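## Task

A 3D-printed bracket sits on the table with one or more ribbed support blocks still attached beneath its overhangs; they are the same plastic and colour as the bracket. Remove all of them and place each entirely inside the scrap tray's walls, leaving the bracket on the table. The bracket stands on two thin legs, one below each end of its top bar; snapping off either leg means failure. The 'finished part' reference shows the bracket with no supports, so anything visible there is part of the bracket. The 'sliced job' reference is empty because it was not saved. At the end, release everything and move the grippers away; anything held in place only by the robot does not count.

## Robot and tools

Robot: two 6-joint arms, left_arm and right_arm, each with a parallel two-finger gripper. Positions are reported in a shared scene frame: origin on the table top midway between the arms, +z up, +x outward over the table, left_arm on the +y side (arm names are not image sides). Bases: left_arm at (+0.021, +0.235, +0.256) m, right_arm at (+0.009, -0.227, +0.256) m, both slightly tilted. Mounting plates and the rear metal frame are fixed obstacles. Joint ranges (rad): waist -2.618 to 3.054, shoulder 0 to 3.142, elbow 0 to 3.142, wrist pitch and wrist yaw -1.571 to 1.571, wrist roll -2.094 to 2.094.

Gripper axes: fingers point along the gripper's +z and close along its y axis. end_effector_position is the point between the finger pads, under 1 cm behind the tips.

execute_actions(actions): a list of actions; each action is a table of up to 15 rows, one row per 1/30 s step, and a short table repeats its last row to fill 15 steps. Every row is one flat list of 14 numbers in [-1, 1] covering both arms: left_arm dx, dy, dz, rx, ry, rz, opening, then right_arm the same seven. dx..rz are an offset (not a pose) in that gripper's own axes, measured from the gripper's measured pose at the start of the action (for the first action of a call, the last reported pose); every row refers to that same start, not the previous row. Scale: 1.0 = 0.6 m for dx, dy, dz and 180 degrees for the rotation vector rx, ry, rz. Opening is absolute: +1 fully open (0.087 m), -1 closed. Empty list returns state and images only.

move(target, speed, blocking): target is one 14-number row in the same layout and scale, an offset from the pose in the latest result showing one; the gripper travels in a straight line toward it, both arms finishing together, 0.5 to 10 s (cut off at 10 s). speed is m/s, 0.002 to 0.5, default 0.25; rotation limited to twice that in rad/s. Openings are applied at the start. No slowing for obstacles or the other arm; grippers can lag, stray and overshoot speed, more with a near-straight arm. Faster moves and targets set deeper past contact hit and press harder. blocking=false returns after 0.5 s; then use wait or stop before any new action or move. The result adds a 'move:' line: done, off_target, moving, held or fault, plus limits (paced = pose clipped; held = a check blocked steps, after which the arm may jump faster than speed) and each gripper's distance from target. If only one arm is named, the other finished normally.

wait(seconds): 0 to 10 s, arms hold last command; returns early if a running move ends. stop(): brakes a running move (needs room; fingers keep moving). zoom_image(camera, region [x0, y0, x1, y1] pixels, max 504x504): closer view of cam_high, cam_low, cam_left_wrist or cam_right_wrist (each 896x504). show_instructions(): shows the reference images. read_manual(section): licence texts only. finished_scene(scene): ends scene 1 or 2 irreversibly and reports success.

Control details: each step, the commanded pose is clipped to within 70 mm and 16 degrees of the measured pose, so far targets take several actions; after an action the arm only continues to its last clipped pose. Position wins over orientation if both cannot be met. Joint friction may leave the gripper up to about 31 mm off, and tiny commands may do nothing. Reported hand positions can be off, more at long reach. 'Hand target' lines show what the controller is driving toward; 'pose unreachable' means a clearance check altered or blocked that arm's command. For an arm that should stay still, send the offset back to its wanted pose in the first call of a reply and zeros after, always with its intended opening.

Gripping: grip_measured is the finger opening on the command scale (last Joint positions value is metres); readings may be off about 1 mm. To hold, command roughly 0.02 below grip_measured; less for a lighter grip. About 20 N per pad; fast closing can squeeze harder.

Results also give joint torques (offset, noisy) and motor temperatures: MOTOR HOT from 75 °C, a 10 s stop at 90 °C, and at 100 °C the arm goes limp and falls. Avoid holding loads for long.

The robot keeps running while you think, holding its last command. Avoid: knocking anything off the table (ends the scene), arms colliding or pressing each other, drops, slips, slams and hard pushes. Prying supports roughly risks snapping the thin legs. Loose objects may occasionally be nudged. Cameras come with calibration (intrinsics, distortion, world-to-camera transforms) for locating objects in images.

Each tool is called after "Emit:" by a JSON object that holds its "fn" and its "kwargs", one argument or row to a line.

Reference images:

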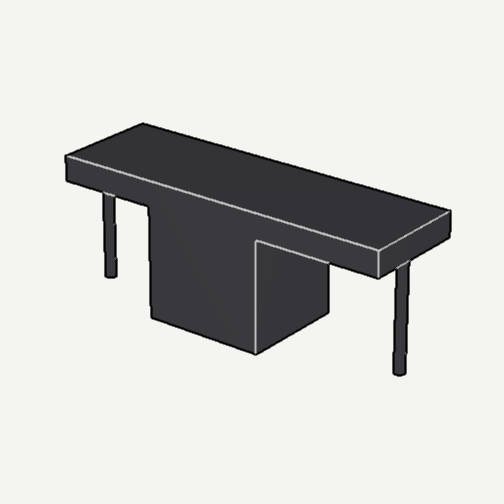

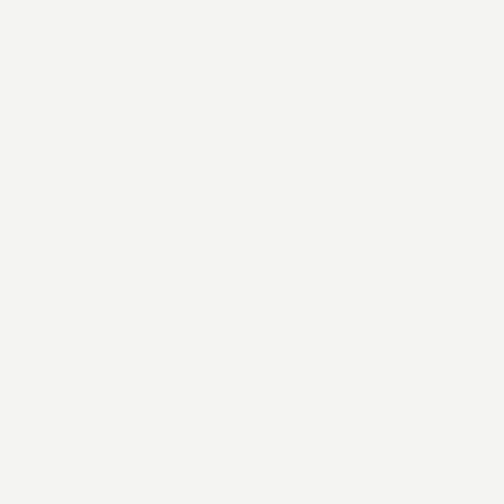

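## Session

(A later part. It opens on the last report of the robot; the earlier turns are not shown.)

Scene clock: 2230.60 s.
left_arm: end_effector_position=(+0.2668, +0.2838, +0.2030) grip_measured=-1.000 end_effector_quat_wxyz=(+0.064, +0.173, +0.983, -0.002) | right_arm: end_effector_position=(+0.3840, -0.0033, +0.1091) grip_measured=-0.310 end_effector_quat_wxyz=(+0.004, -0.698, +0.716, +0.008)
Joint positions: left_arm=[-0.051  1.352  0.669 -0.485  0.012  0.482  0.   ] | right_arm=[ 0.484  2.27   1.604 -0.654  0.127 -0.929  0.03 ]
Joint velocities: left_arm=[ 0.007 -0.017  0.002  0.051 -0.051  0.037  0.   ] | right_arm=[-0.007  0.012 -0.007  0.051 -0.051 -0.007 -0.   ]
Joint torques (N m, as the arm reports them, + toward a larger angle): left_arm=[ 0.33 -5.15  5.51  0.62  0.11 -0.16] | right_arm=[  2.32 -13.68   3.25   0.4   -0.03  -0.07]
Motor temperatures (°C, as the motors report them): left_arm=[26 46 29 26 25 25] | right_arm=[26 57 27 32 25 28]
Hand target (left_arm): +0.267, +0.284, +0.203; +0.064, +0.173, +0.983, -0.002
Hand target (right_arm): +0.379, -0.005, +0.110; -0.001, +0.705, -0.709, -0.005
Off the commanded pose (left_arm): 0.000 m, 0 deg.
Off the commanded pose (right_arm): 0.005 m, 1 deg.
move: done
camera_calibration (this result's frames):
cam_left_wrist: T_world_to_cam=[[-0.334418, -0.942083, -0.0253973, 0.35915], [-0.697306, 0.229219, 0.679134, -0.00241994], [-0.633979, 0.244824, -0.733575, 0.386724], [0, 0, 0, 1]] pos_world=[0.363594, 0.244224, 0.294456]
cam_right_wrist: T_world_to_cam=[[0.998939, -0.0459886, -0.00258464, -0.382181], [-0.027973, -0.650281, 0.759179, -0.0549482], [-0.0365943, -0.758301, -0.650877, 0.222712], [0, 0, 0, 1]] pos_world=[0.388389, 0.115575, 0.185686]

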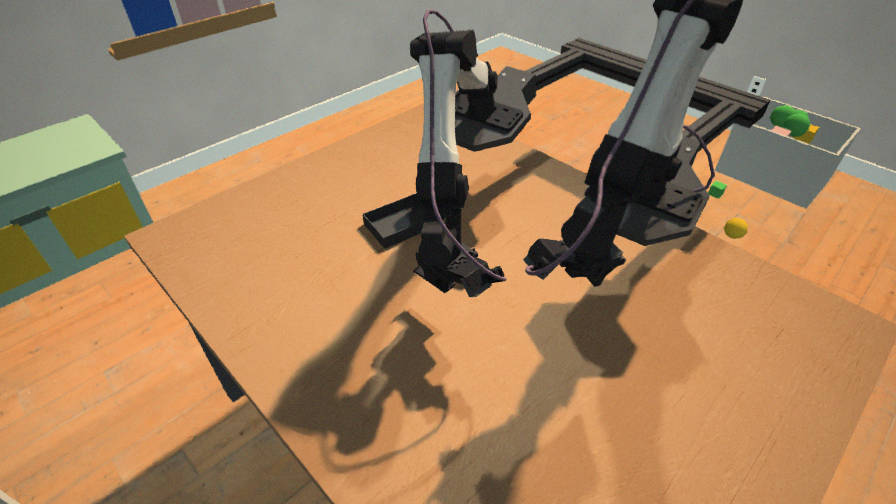

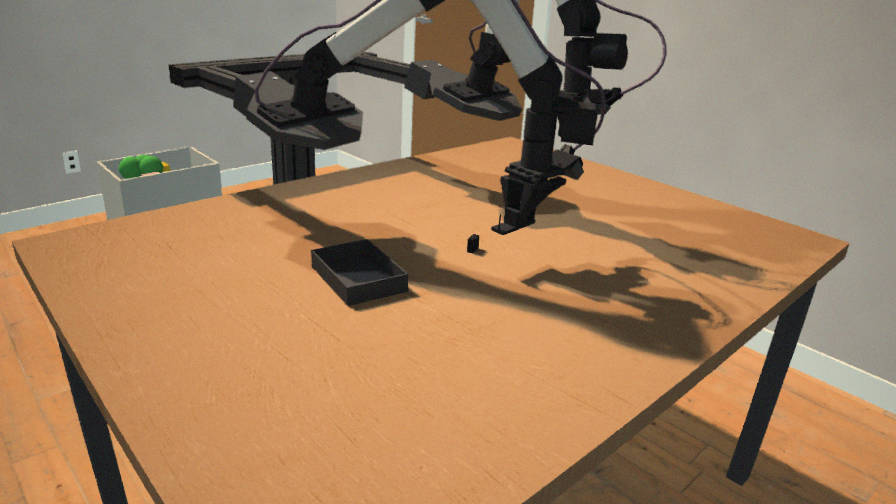

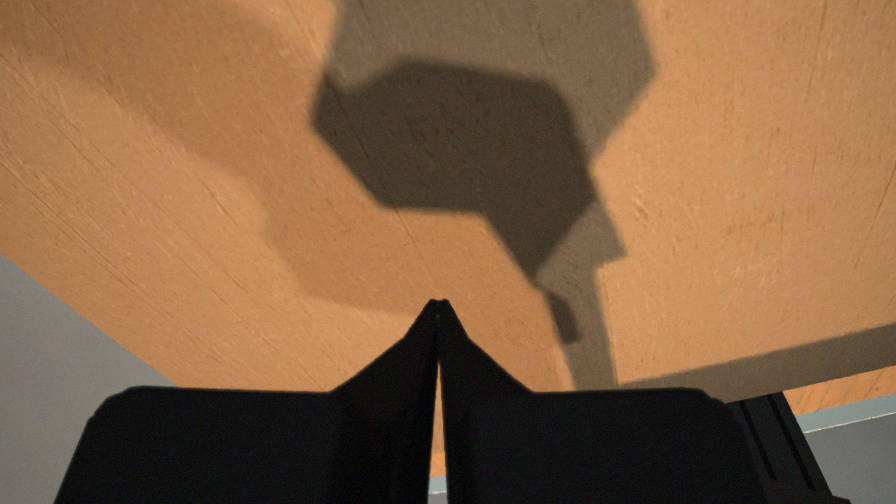

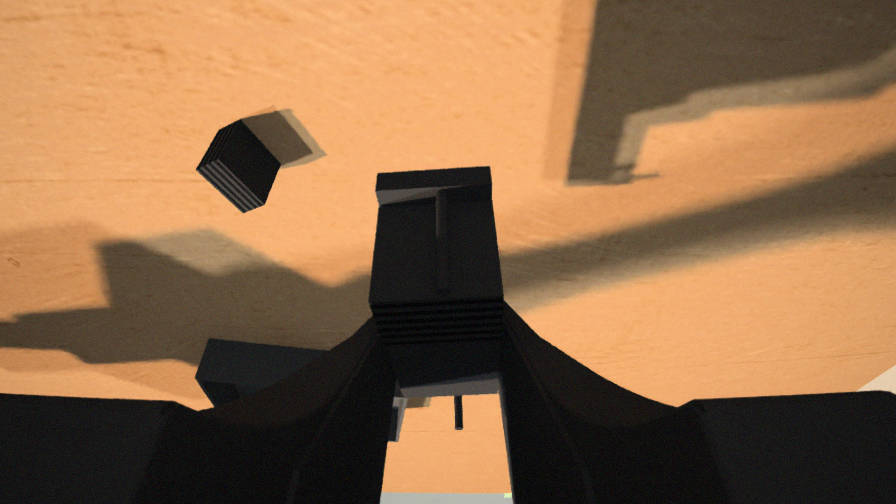

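Emit:
{"fn": "move", "kwargs": {
  "target": [0,0,0,0,0,0,-1,0,0,0.126,0,0,0,-0.45],
  "speed": 0.08
}}

Scene clock: 2234.87 s.
left_arm: end_effector_position=(+0.2668, +0.2838, +0.2030) grip_measured=-1.000 end_effector_quat_wxyz=(+0.064, +0.173, +0.983, -0.002) | right_arm: end_effector_position=(+0.3754, -0.0024, +0.0365) grip_measured=-0.310 end_effector_quat_wxyz=(-0.004, -0.699, +0.715, +0.009)
Joint positions: left_arm=[-0.051  1.352  0.669 -0.485  0.012  0.482  0.   ] | right_arm=[ 0.474  2.46   1.632 -0.506  0.127 -0.939  0.03 ]
Joint velocities: left_arm=[ 0.002 -0.017 -0.007 -0.007 -0.022 -0.037  0.   ] | right_arm=[ 0.002 -0.002  0.007  0.022 -0.007  0.022 -0.   ]
Joint torques (N m, as the arm reports them, + toward a larger angle): left_arm=[ 0.28 -5.26  5.6   0.64  0.1  -0.16] | right_arm=[  0.58 -11.8    6.77   0.38  -0.22  -0.05]
Motor temperatures (°C, as the motors report them): left_arm=[26 46 30 26 25 25] | right_arm=[26 58 27 32 25 28]
Hand target (left_arm): +0.267, +0.284, +0.203; +0.064, +0.173, +0.983, -0.002
Hand target (right_arm): +0.384, -0.002, +0.034; -0.004, +0.698, -0.716, -0.008
Off the commanded pose (left_arm): 0.000 m, 0 deg.
Off the commanded pose (right_arm): 0.009 m, 1 deg.
move: done
camera_calibration (this result's frames):
cam_left_wrist: T_world_to_cam=[[-0.334418, -0.942083, -0.0253973, 0.35915], [-0.697306, 0.229219, 0.679134, -0.00241994], [-0.633979, 0.244824, -0.733575, 0.386724], [0, 0, 0, 1]] pos_world=[0.363594, 0.244224, 0.294456]
cam_right_wrist: T_world_to_cam=[[0.998988, -0.0427339, -0.0140475, -0.373335], [-0.0166692, -0.641723, 0.766755, -0.00398471], [-0.0417811, -0.765745, -0.641786, 0.177394], [0, 0, 0, 1]] pos_world=[0.380302, 0.117327, 0.11166]

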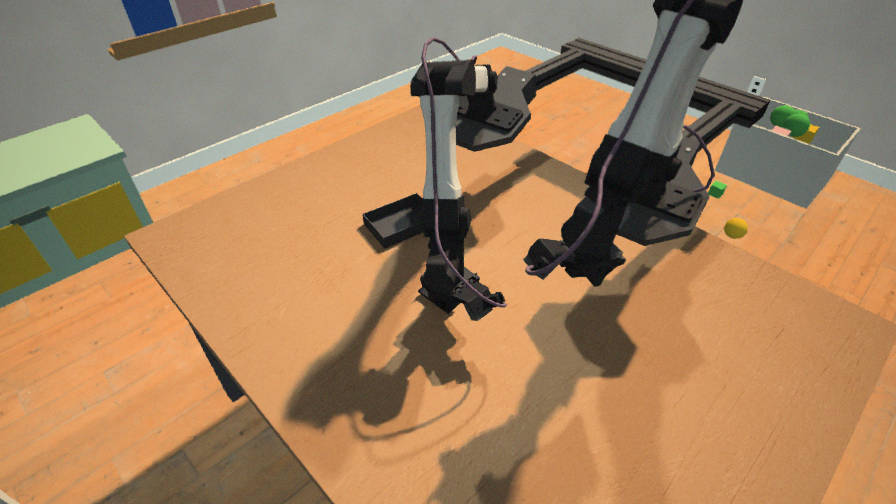

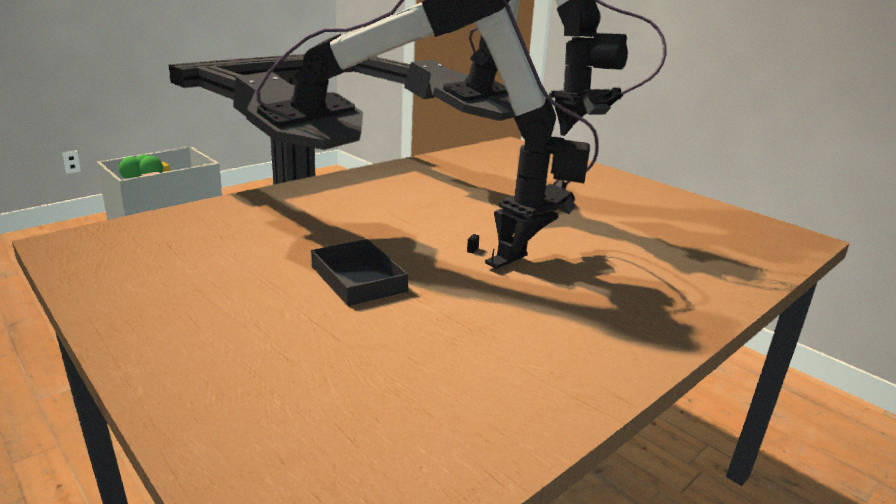

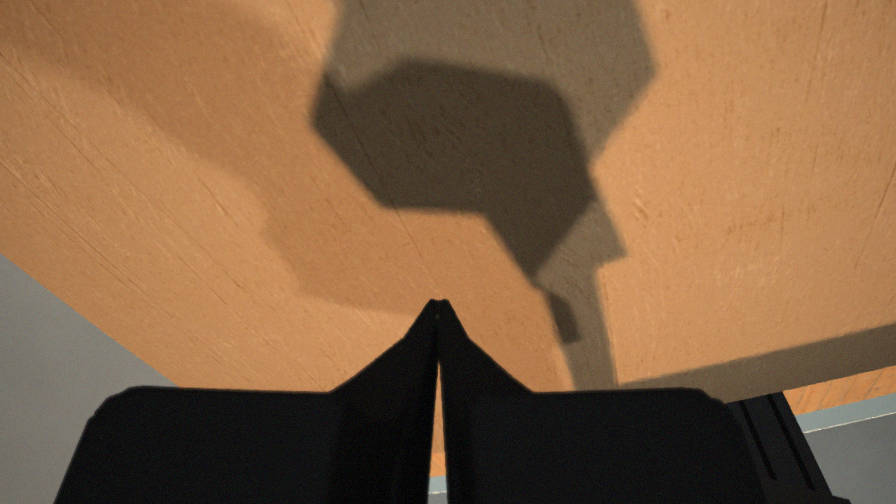

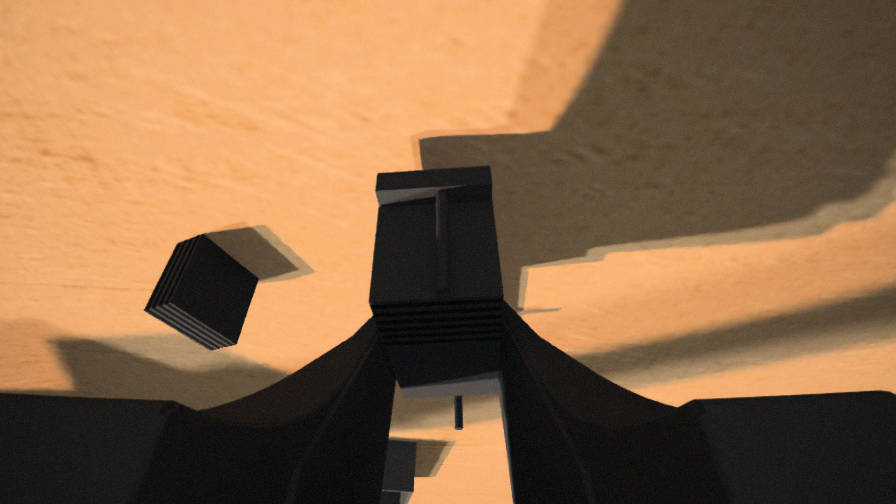

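Emit:
{"fn": "move", "kwargs": {
  "target": [0,0,0,0,0,0,-1,0,0,0.022,0,0,0,-0.45],
  "speed": 0.02
}}

Emit:
{"fn": "zoom_image", "kwargs": {
  "camera": "cam_low",
  "region": [440, 200, 580, 290]
}}

Scene clock: 2237.50 s.
left_arm: end_effector_position=(+0.2668, +0.2838, +0.2030) grip_measured=-1.000 end_effector_quat_wxyz=(+0.064, +0.173, +0.983, -0.002) | right_arm: end_effector_position=(+0.3714, -0.0036, +0.0273) grip_measured=-0.310 end_effector_quat_wxyz=(-0.008, -0.699, +0.715, +0.009)
Joint positions: left_arm=[-0.051  1.352  0.669 -0.485  0.012  0.482  0.   ] | right_arm=[ 0.474  2.484  1.632 -0.492  0.127 -0.939  0.03 ]
Joint velocities: left_arm=[ 0.002 -0.002 -0.002  0.022 -0.007  0.051  0.   ] | right_arm=[ 0.012  0.012 -0.012 -0.037 -0.051 -0.051  0.   ]
Joint torques (N m, as the arm reports them, + toward a larger angle): left_arm=[ 0.29 -5.23  5.55  0.61  0.11 -0.15] | right_arm=[  1.29 -11.78   5.89   0.33  -0.18  -0.02]
Motor temperatures (°C, as the motors report them): left_arm=[26 46 30 26 25 25] | right_arm=[26 58 27 32 25 28]
Hand target (left_arm): +0.267, +0.284, +0.203; +0.064, +0.173, +0.983, -0.002
Hand target (right_arm): +0.375, -0.002, +0.024; +0.003, +0.699, -0.715, -0.009
Off the commanded pose (left_arm): 0.000 m, 0 deg.
Off the commanded pose (right_arm): 0.006 m, 0 deg.
move: done
camera_calibration (this result's frames):
cam_left_wrist: T_world_to_cam=[[-0.334418, -0.942083, -0.0253973, 0.35915], [-0.697306, 0.229219, 0.679134, -0.00241994], [-0.633979, 0.244824, -0.733575, 0.386724], [0, 0, 0, 1]] pos_world=[0.363594, 0.244224, 0.294456]
cam_right_wrist: T_world_to_cam=[[0.99892, -0.0416209, -0.0206647, -0.369339], [-0.0106605, -0.6381, 0.76988, -0.0000676131], [-0.0452293, -0.768828, -0.637855, 0.171633], [0, 0, 0, 1]] pos_world=[0.376702, 0.11654, 0.101896]

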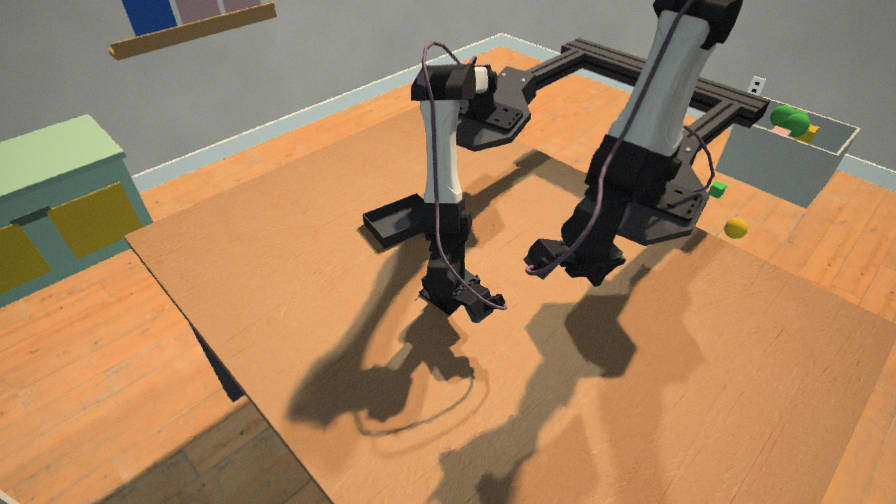

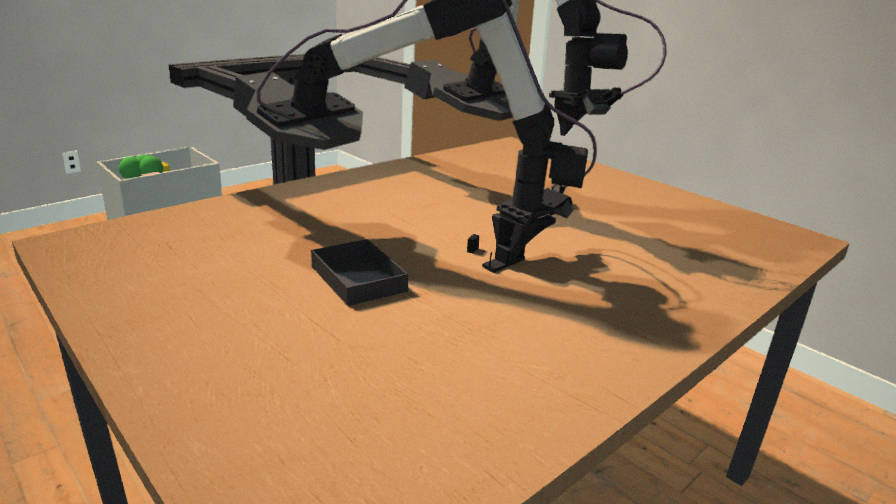

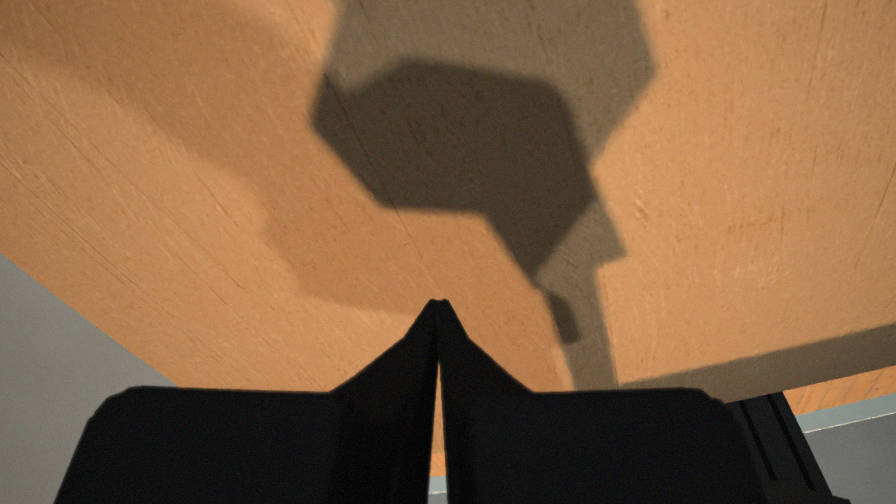

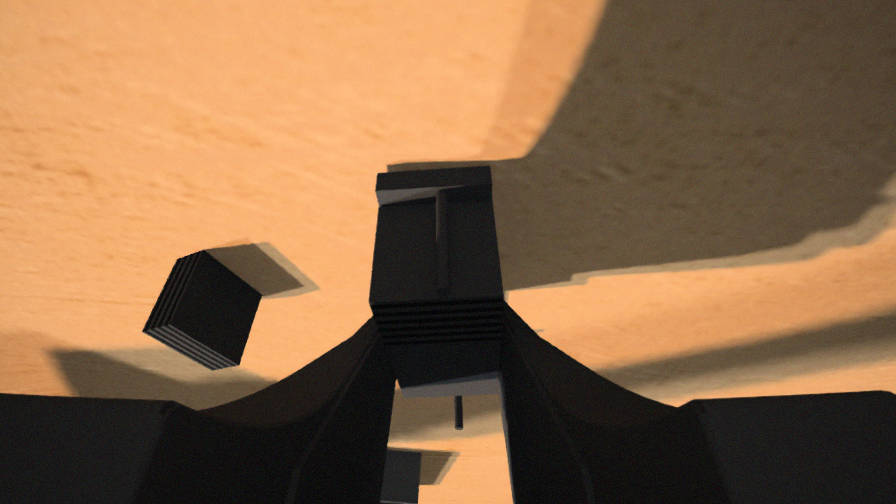

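Region (440, 200, 580, 290) of cam_low's 896x504 image, scaled by 3.600, with more detail than that image has; it fills the top 324 rows of this view, and the rest is white.

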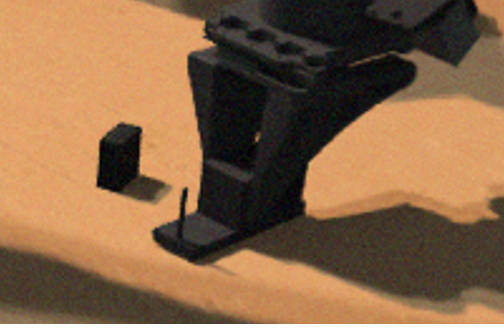

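Emit:
{"fn": "execute_actions", "kwargs": {
  "actions": [
    [[0,0,0,0,0,0,-1,0,-0.004,0.011,0,0,0,-0.45]]
  ]
}}

Scene clock: 2240.33 s.
left_arm: end_effector_position=(+0.2668, +0.2838, +0.2030) grip_measured=-1.000 end_effector_quat_wxyz=(+0.064, +0.173, +0.983, -0.002) | right_arm: end_effector_position=(+0.3716, -0.0035, +0.0273) grip_measured=-0.310 end_effector_quat_wxyz=(-0.007, -0.699, +0.715, +0.009)
Joint positions: left_arm=[-0.051  1.352  0.669 -0.485  0.012  0.482  0.   ] | right_arm=[ 0.474  2.484  1.632 -0.491  0.127 -0.939  0.03 ]
Joint velocities: left_arm=[-0.002  0.002  0.002 -0.022 -0.007 -0.007  0.   ] | right_arm=[ 0.012  0.002 -0.002 -0.007 -0.125  0.007 -0.   ]
Joint torques (N m, as the arm reports them, + toward a larger angle): left_arm=[ 0.38 -5.28  5.59  0.64  0.11 -0.16] | right_arm=[  1.12 -11.08   6.18   0.31  -0.19  -0.01]
Motor temperatures (°C, as the motors report them): left_arm=[26 45 30 26 25 25] | right_arm=[26 58 28 31 25 28]
Hand target (left_arm): +0.267, +0.284, +0.203; +0.064, +0.173, +0.983, -0.002
Hand target (right_arm): +0.374, -0.004, +0.021; +0.008, +0.699, -0.715, -0.009
Off the commanded pose (left_arm): 0.000 m, 0 deg.
Off the commanded pose (right_arm): 0.007 m, 0 deg.
camera_calibration (this result's frames):
cam_left_wrist: T_world_to_cam=[[-0.334418, -0.942083, -0.0253973, 0.35915], [-0.697306, 0.229219, 0.679134, -0.00241994], [-0.633979, 0.244824, -0.733575, 0.386724], [0, 0, 0, 1]] pos_world=[0.363594, 0.244224, 0.294456]
cam_right_wrist: T_world_to_cam=[[0.998928, -0.0417208, -0.020063, -0.369506], [-0.0112074, -0.63843, 0.769598, 0.000229875], [-0.044917, -0.768548, -0.638213, 0.171603], [0, 0, 0, 1]] pos_world=[0.37682, 0.116616, 0.101929]

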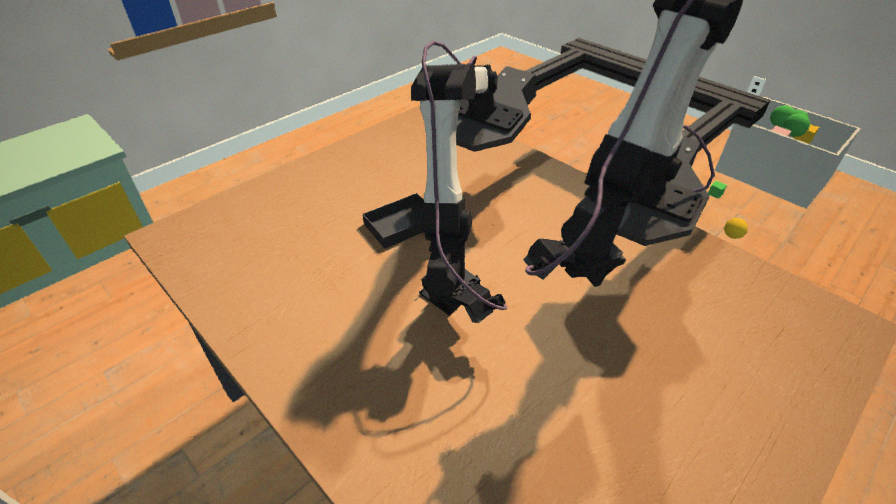

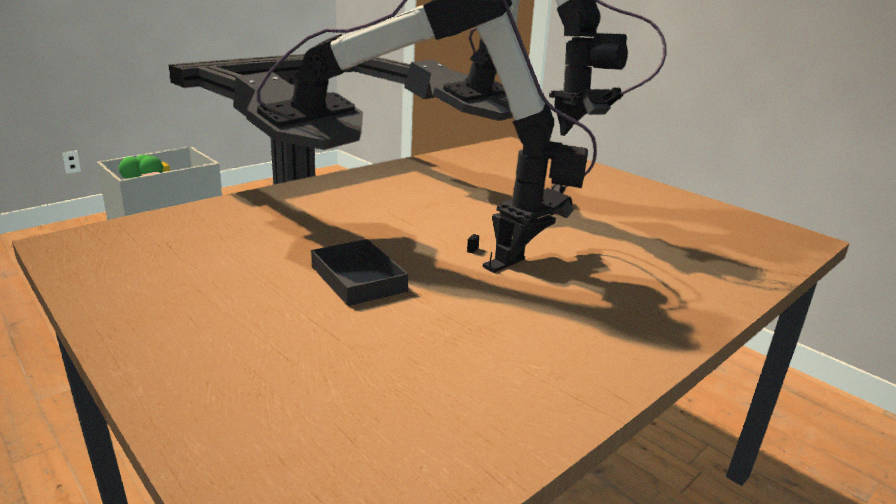

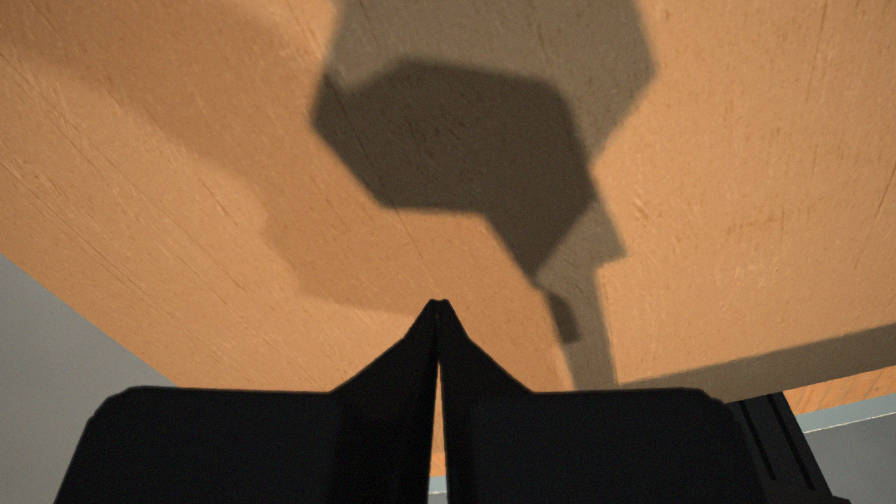

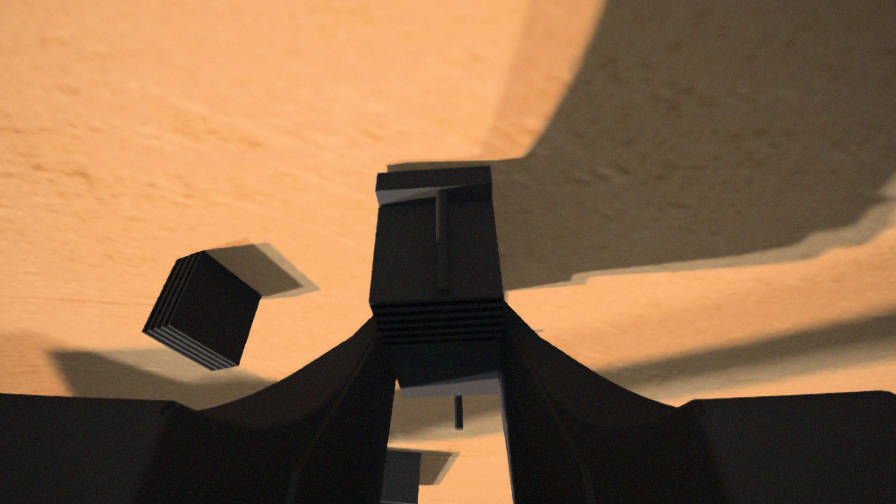

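Emit:
{"fn": "execute_actions", "kwargs": {
  "actions": [
    [[0,0,0,0,0,0,-1,0,-0.005,0.017,0,0,0,-0.45]]
  ]
}}

Scene clock: 2242.50 s.
left_arm: end_effector_position=(+0.2668, +0.2838, +0.2030) grip_measured=-1.000 end_effector_quat_wxyz=(+0.064, +0.173, +0.983, -0.002) | right_arm: end_effector_position=(+0.3722, -0.0033, +0.0258) grip_measured=-0.310 end_effector_quat_wxyz=(-0.007, -0.699, +0.715, +0.008)
Joint positions: left_arm=[-0.051  1.352  0.669 -0.485  0.012  0.482  0.   ] | right_arm=[ 0.474  2.489  1.636 -0.489  0.13  -0.94   0.03 ]
Joint velocities: left_arm=[-0.012 -0.017  0.012 -0.081  0.037 -0.066  0.   ] | right_arm=[-0.007 -0.002  0.007  0.022  0.051  0.037 -0.001]
Joint torques (N m, as the arm reports them, + toward a larger angle): left_arm=[ 0.37 -5.22  5.52  0.64  0.12 -0.18] | right_arm=[  0.98 -10.68   6.59   0.34  -0.2   -0.05]
Motor temperatures (°C, as the motors report them): left_arm=[26 45 30 26 25 25] | right_arm=[26 58 28 31 25 28]
Hand target (left_arm): +0.267, +0.284, +0.203; +0.064, +0.173, +0.983, -0.002
Hand target (right_arm): +0.374, -0.004, +0.017; +0.007, +0.699, -0.715, -0.009
Off the commanded pose (left_arm): 0.000 m, 0 deg.
Off the commanded pose (right_arm): 0.009 m, 0 deg.
camera_calibration (this result's frames):
cam_left_wrist: T_world_to_cam=[[-0.334418, -0.942083, -0.0253973, 0.35915], [-0.697306, 0.229219, 0.679134, -0.00241994], [-0.633979, 0.244824, -0.733575, 0.386724], [0, 0, 0, 1]] pos_world=[0.363594, 0.244224, 0.294456]
cam_right_wrist: T_world_to_cam=[[0.998978, -0.041436, -0.0180745, -0.370181], [-0.0124948, -0.637327, 0.770492, 0.00197348], [-0.0434454, -0.769479, -0.637193, 0.170228], [0, 0, 0, 1]] pos_world=[0.377223, 0.116906, 0.100257]

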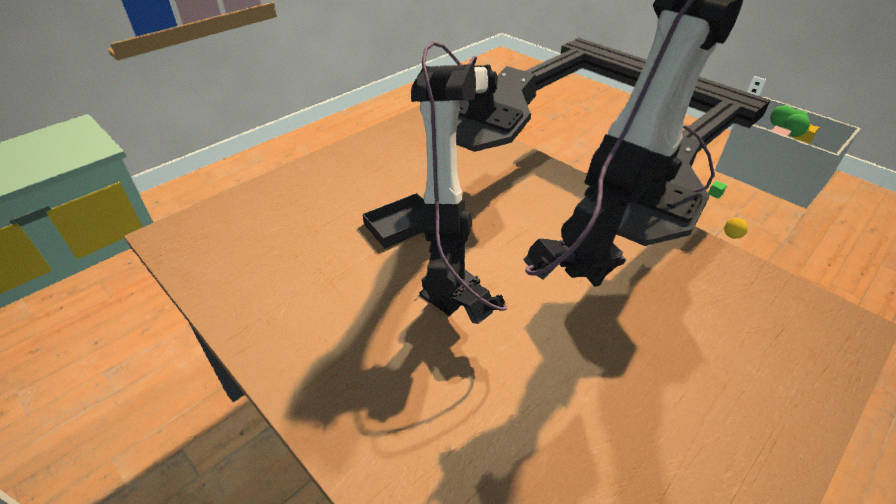

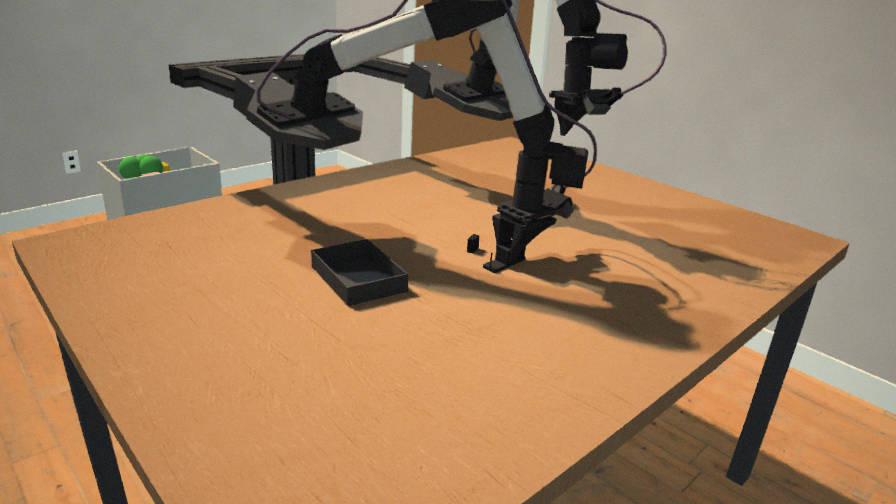

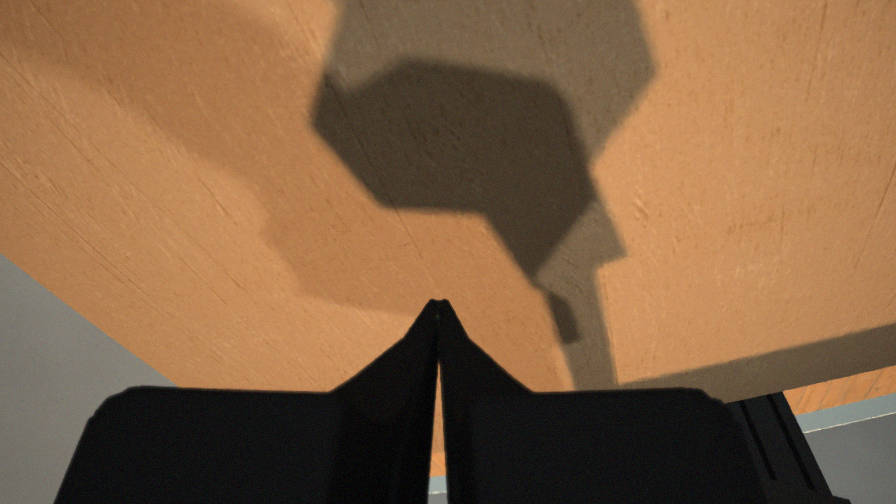

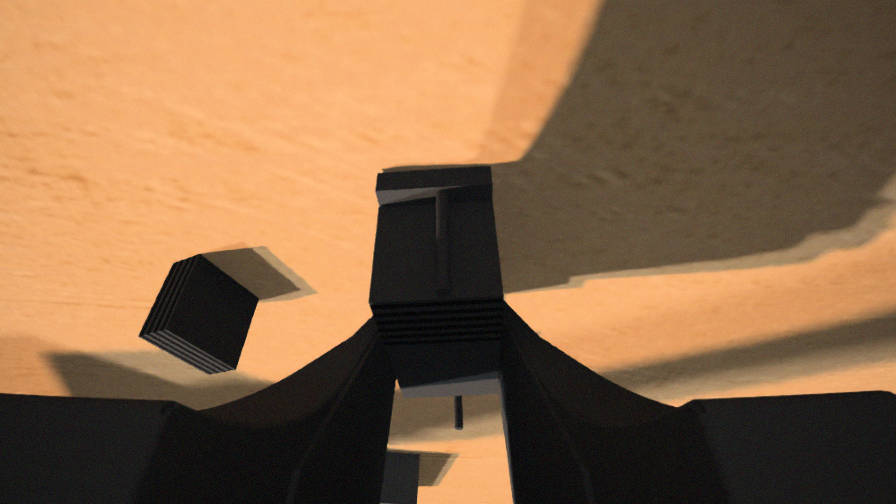

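Emit:
{"fn": "execute_actions", "kwargs": {
  "actions": [
    [[0,0,0,0,0,0,-1,0,0,0.008,0,0,0,-0.30],[0,0,0,0,0,0,-1,0,0,0.008,0,0,0,-0.29],[0,0,0,0,0,0,-1,0,0,0.008,0,0,0,-0.28],[0,0,0,0,0,0,-1,0,0,0.008,0,0,0,-0.26],[0,0,0,0,0,0,-1,0,0,0.008,0,0,0,-0.24],[0,0,0,0,0,0,-1,0,0,0.005,0,0,0,-0.2],[0,0,0,0,0,0,-1,0,0,0.005,0,0,0,-0.15],[0,0,0,0,0,0,-1,0,0,0.0,0,0,0,-0.1],[0,0,0,0,0,0,-1,0,0,0.0,0,0,0,0.0]]
  ]
}}

Emit:
{"fn": "move", "kwargs": {
  "target": [0,0,0,0,0,0,-1,0,0,-0.1,0,0,0,0.0],
  "speed": 0.1
}}

Scene clock: 2246.80 s.
left_arm: end_effector_position=(+0.2668, +0.2838, +0.2030) grip_measured=-1.000 end_effector_quat_wxyz=(+0.064, +0.173, +0.983, -0.002) | right_arm: end_effector_position=(+0.3722, -0.0033, +0.0258) grip_measured=+0.000 end_effector_quat_wxyz=(-0.007, -0.699, +0.715, +0.008)
Joint positions: left_arm=[-0.051  1.352  0.669 -0.485  0.012  0.482  0.   ] | right_arm=[ 0.474  2.489  1.636 -0.489  0.13  -0.94   0.044]
Joint velocities: left_arm=[-0.012 -0.002  0.007  0.022  0.066 -0.037  0.   ] | right_arm=[ 0.002 -0.017 -0.002 -0.022  0.022 -0.066 -0.   ]
Joint torques (N m, as the arm reports them, + toward a larger angle): left_arm=[ 0.37 -5.19  5.62  0.61  0.12 -0.16] | right_arm=[  1.58 -13.02   4.58   0.27  -0.17   0.04]
Motor temperatures (°C, as the motors report them): left_arm=[25 45 30 26 25 25] | right_arm=[26 58 28 31 25 28]
Hand target (left_arm): +0.267, +0.284, +0.203; +0.064, +0.173, +0.983, -0.002
Hand target (right_arm): +0.372, -0.003, +0.026; +0.007, +0.699, -0.715, -0.008
Off the commanded pose (left_arm): 0.000 m, 0 deg.
Off the commanded pose (right_arm): 0.000 m, 0 deg.
camera_calibration (this result's frames):
cam_left_wrist: T_world_to_cam=[[-0.334418, -0.942083, -0.0253973, 0.35915], [-0.697306, 0.229219, 0.679134, -0.00241994], [-0.633979, 0.244824, -0.733575, 0.386724], [0, 0, 0, 1]] pos_world=[0.363594, 0.244224, 0.294456]
cam_right_wrist: T_world_to_cam=[[0.998981, -0.0414865, -0.0177735, -0.370263], [-0.0127685, -0.637492, 0.770351, 0.00212228], [-0.0432896, -0.769339, -0.637372, 0.170213], [0, 0, 0, 1]] pos_world=[0.377282, 0.116944, 0.100273]

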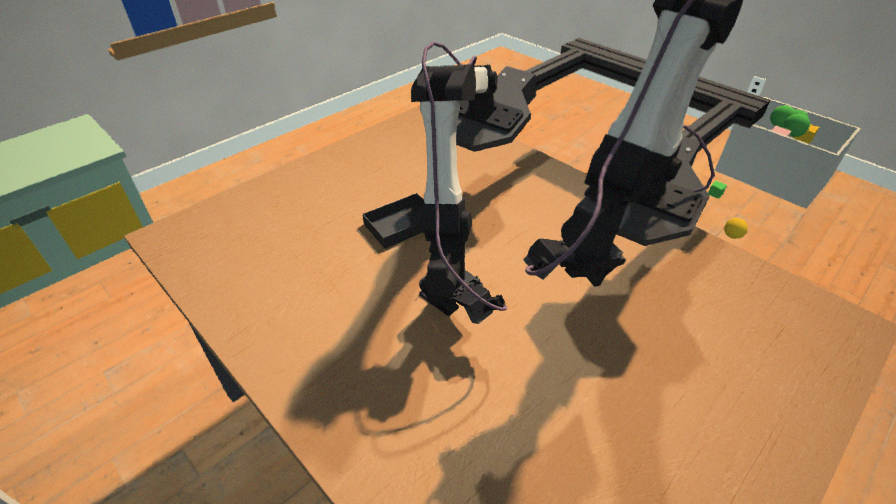

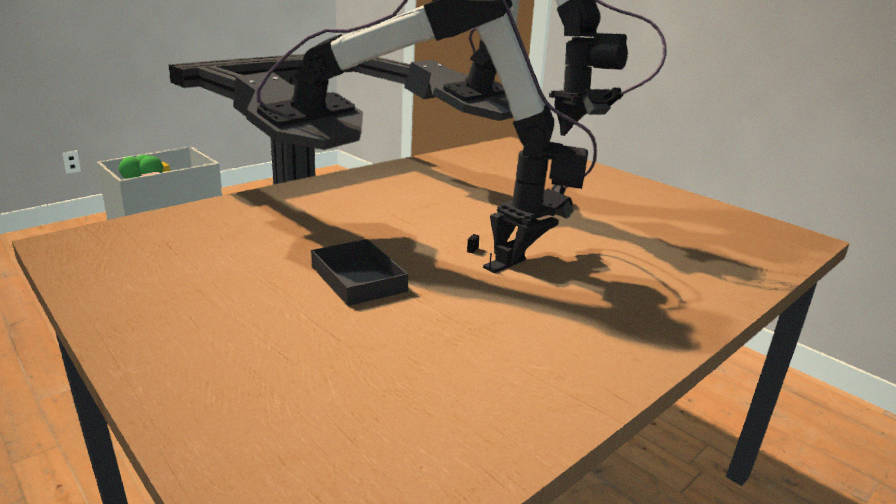

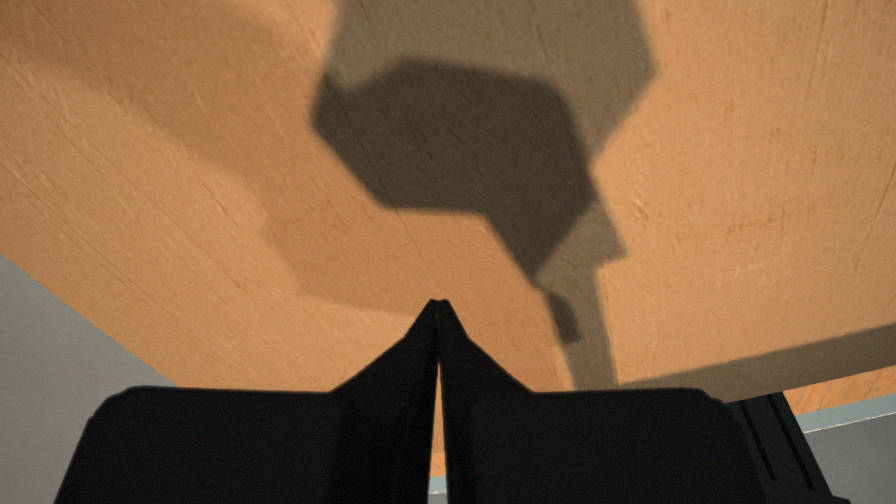

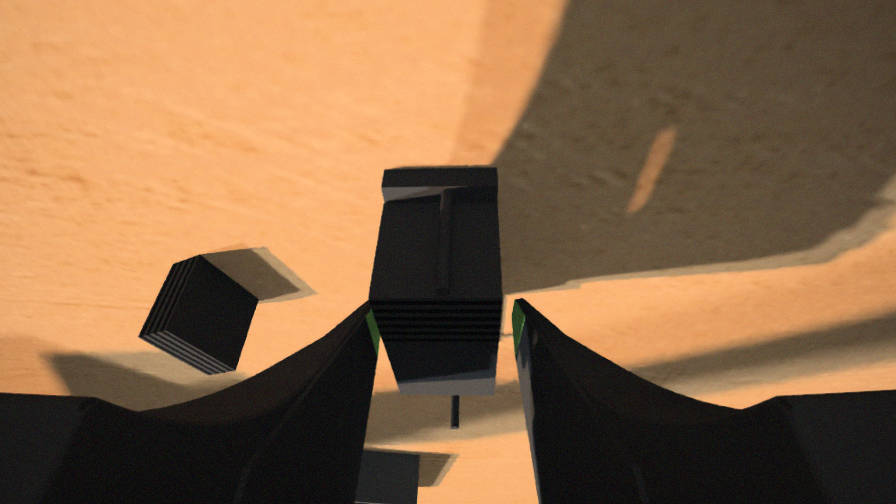

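Scene clock: 2247.97 s.
left_arm: end_effector_position=(+0.2668, +0.2838, +0.2030) grip_measured=-1.000 end_effector_quat_wxyz=(+0.064, +0.173, +0.983, -0.002) | right_arm: end_effector_position=(+0.3859, -0.0001, +0.0868) grip_measured=+0.000 end_effector_quat_wxyz=(+0.009, -0.698, +0.716, +0.006)
Joint positions: left_arm=[-0.051  1.352  0.669 -0.485  0.012  0.482  0.   ] | right_arm=[ 0.481  2.33   1.616 -0.597  0.13  -0.933  0.044]
Joint velocities: left_arm=[-0.007  0.012 -0.012 -0.066 -0.007 -0.037  0.   ] | right_arm=[-0.022 -0.032 -0.012  0.022 -0.081 -0.066 -0.001]
Joint torques (N m, as the arm reports them, + toward a larger angle): left_arm=[ 0.2  -5.21  5.51  0.61  0.12 -0.18] | right_arm=[  2.36 -13.4    3.03   0.24  -0.11   0.11]
Motor temperatures (°C, as the motors report them): left_arm=[25 44 30 26 25 25] | right_arm=[26 58 28 31 25 28]
Hand target (left_arm): +0.267, +0.284, +0.203; +0.064, +0.173, +0.983, -0.002
Hand target (right_arm): +0.374, -0.004, +0.086; +0.007, +0.699, -0.715, -0.008
Off the commanded pose (left_arm): 0.000 m, 0 deg.
Off the commanded pose (right_arm): 0.013 m, 2 deg.
move: off_target (right_arm)
camera_calibration (this result's frames):
cam_left_wrist: T_world_to_cam=[[-0.334418, -0.942083, -0.0253973, 0.35915], [-0.697306, 0.229219, 0.679134, -0.00241994], [-0.633979, 0.244824, -0.733575, 0.386724], [0, 0, 0, 1]] pos_world=[0.363594, 0.244224, 0.294456]
cam_right_wrist: T_world_to_cam=[[0.998914, -0.0461472, 0.0064428, -0.384795], [-0.0350231, -0.652423, 0.757045, -0.0329682], [-0.0307321, -0.756448, -0.653331, 0.208682], [0, 0, 0, 1]] pos_world=[0.389635, 0.118591, 0.163776]

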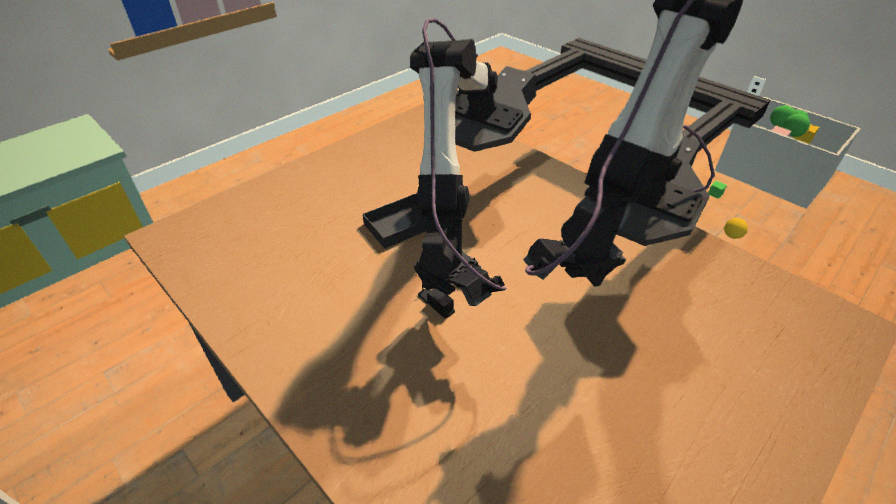

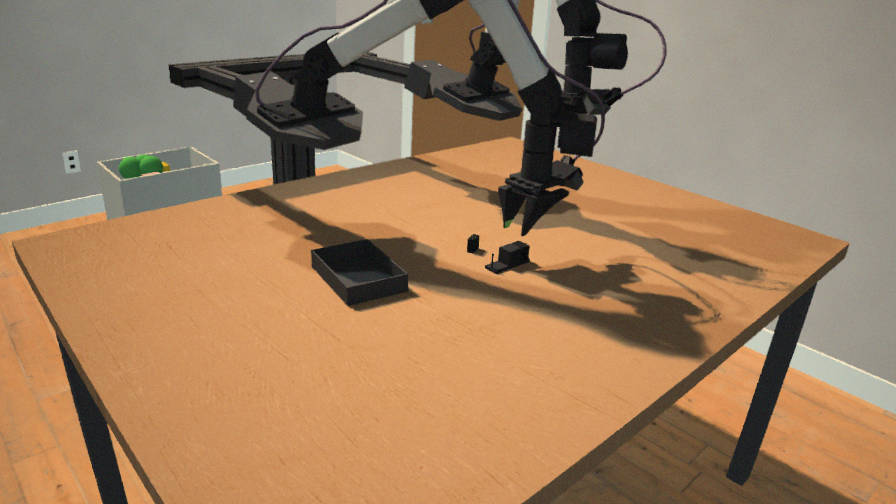

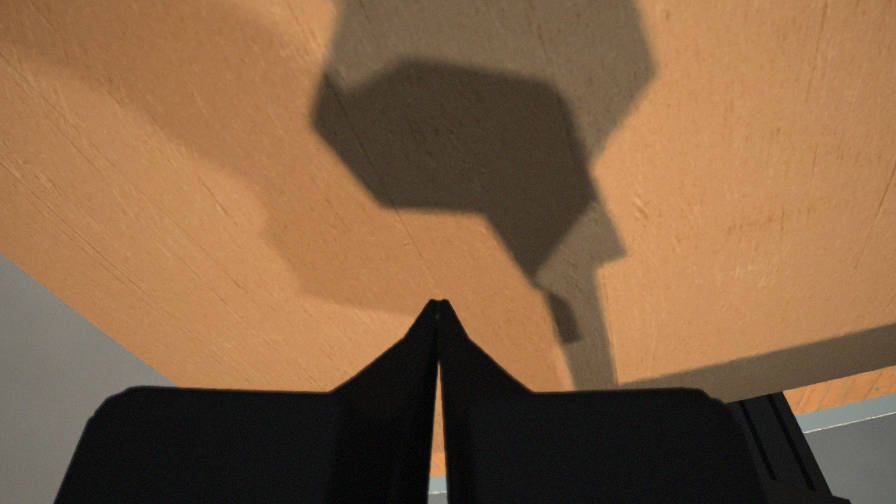

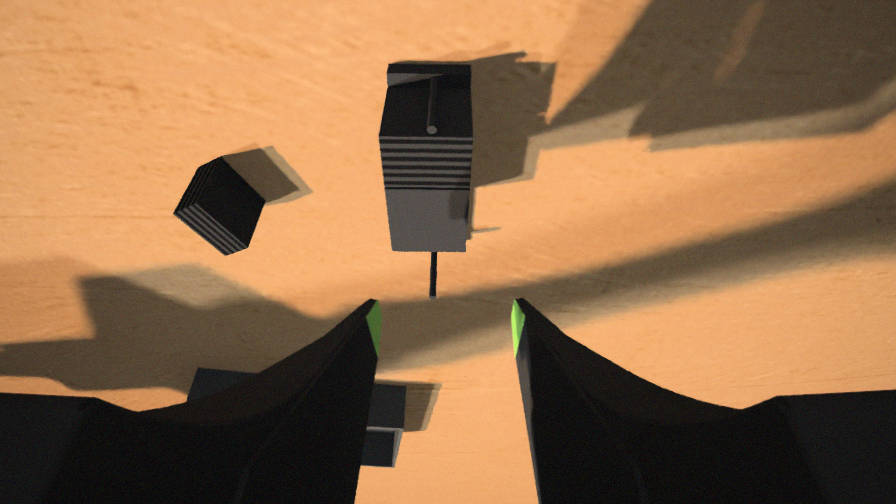

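Emit:
{"fn": "zoom_image", "kwargs": {
  "camera": "cam_right_wrist",
  "region": [140, 40, 520, 310]
}}

Region (140, 40, 520, 310) of cam_right_wrist's 896x504 image, scaled by 1.326, with more detail than that image has; it fills the top 358 rows of this view, and the rest is white.

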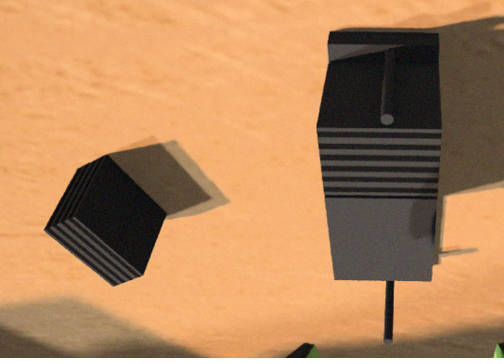

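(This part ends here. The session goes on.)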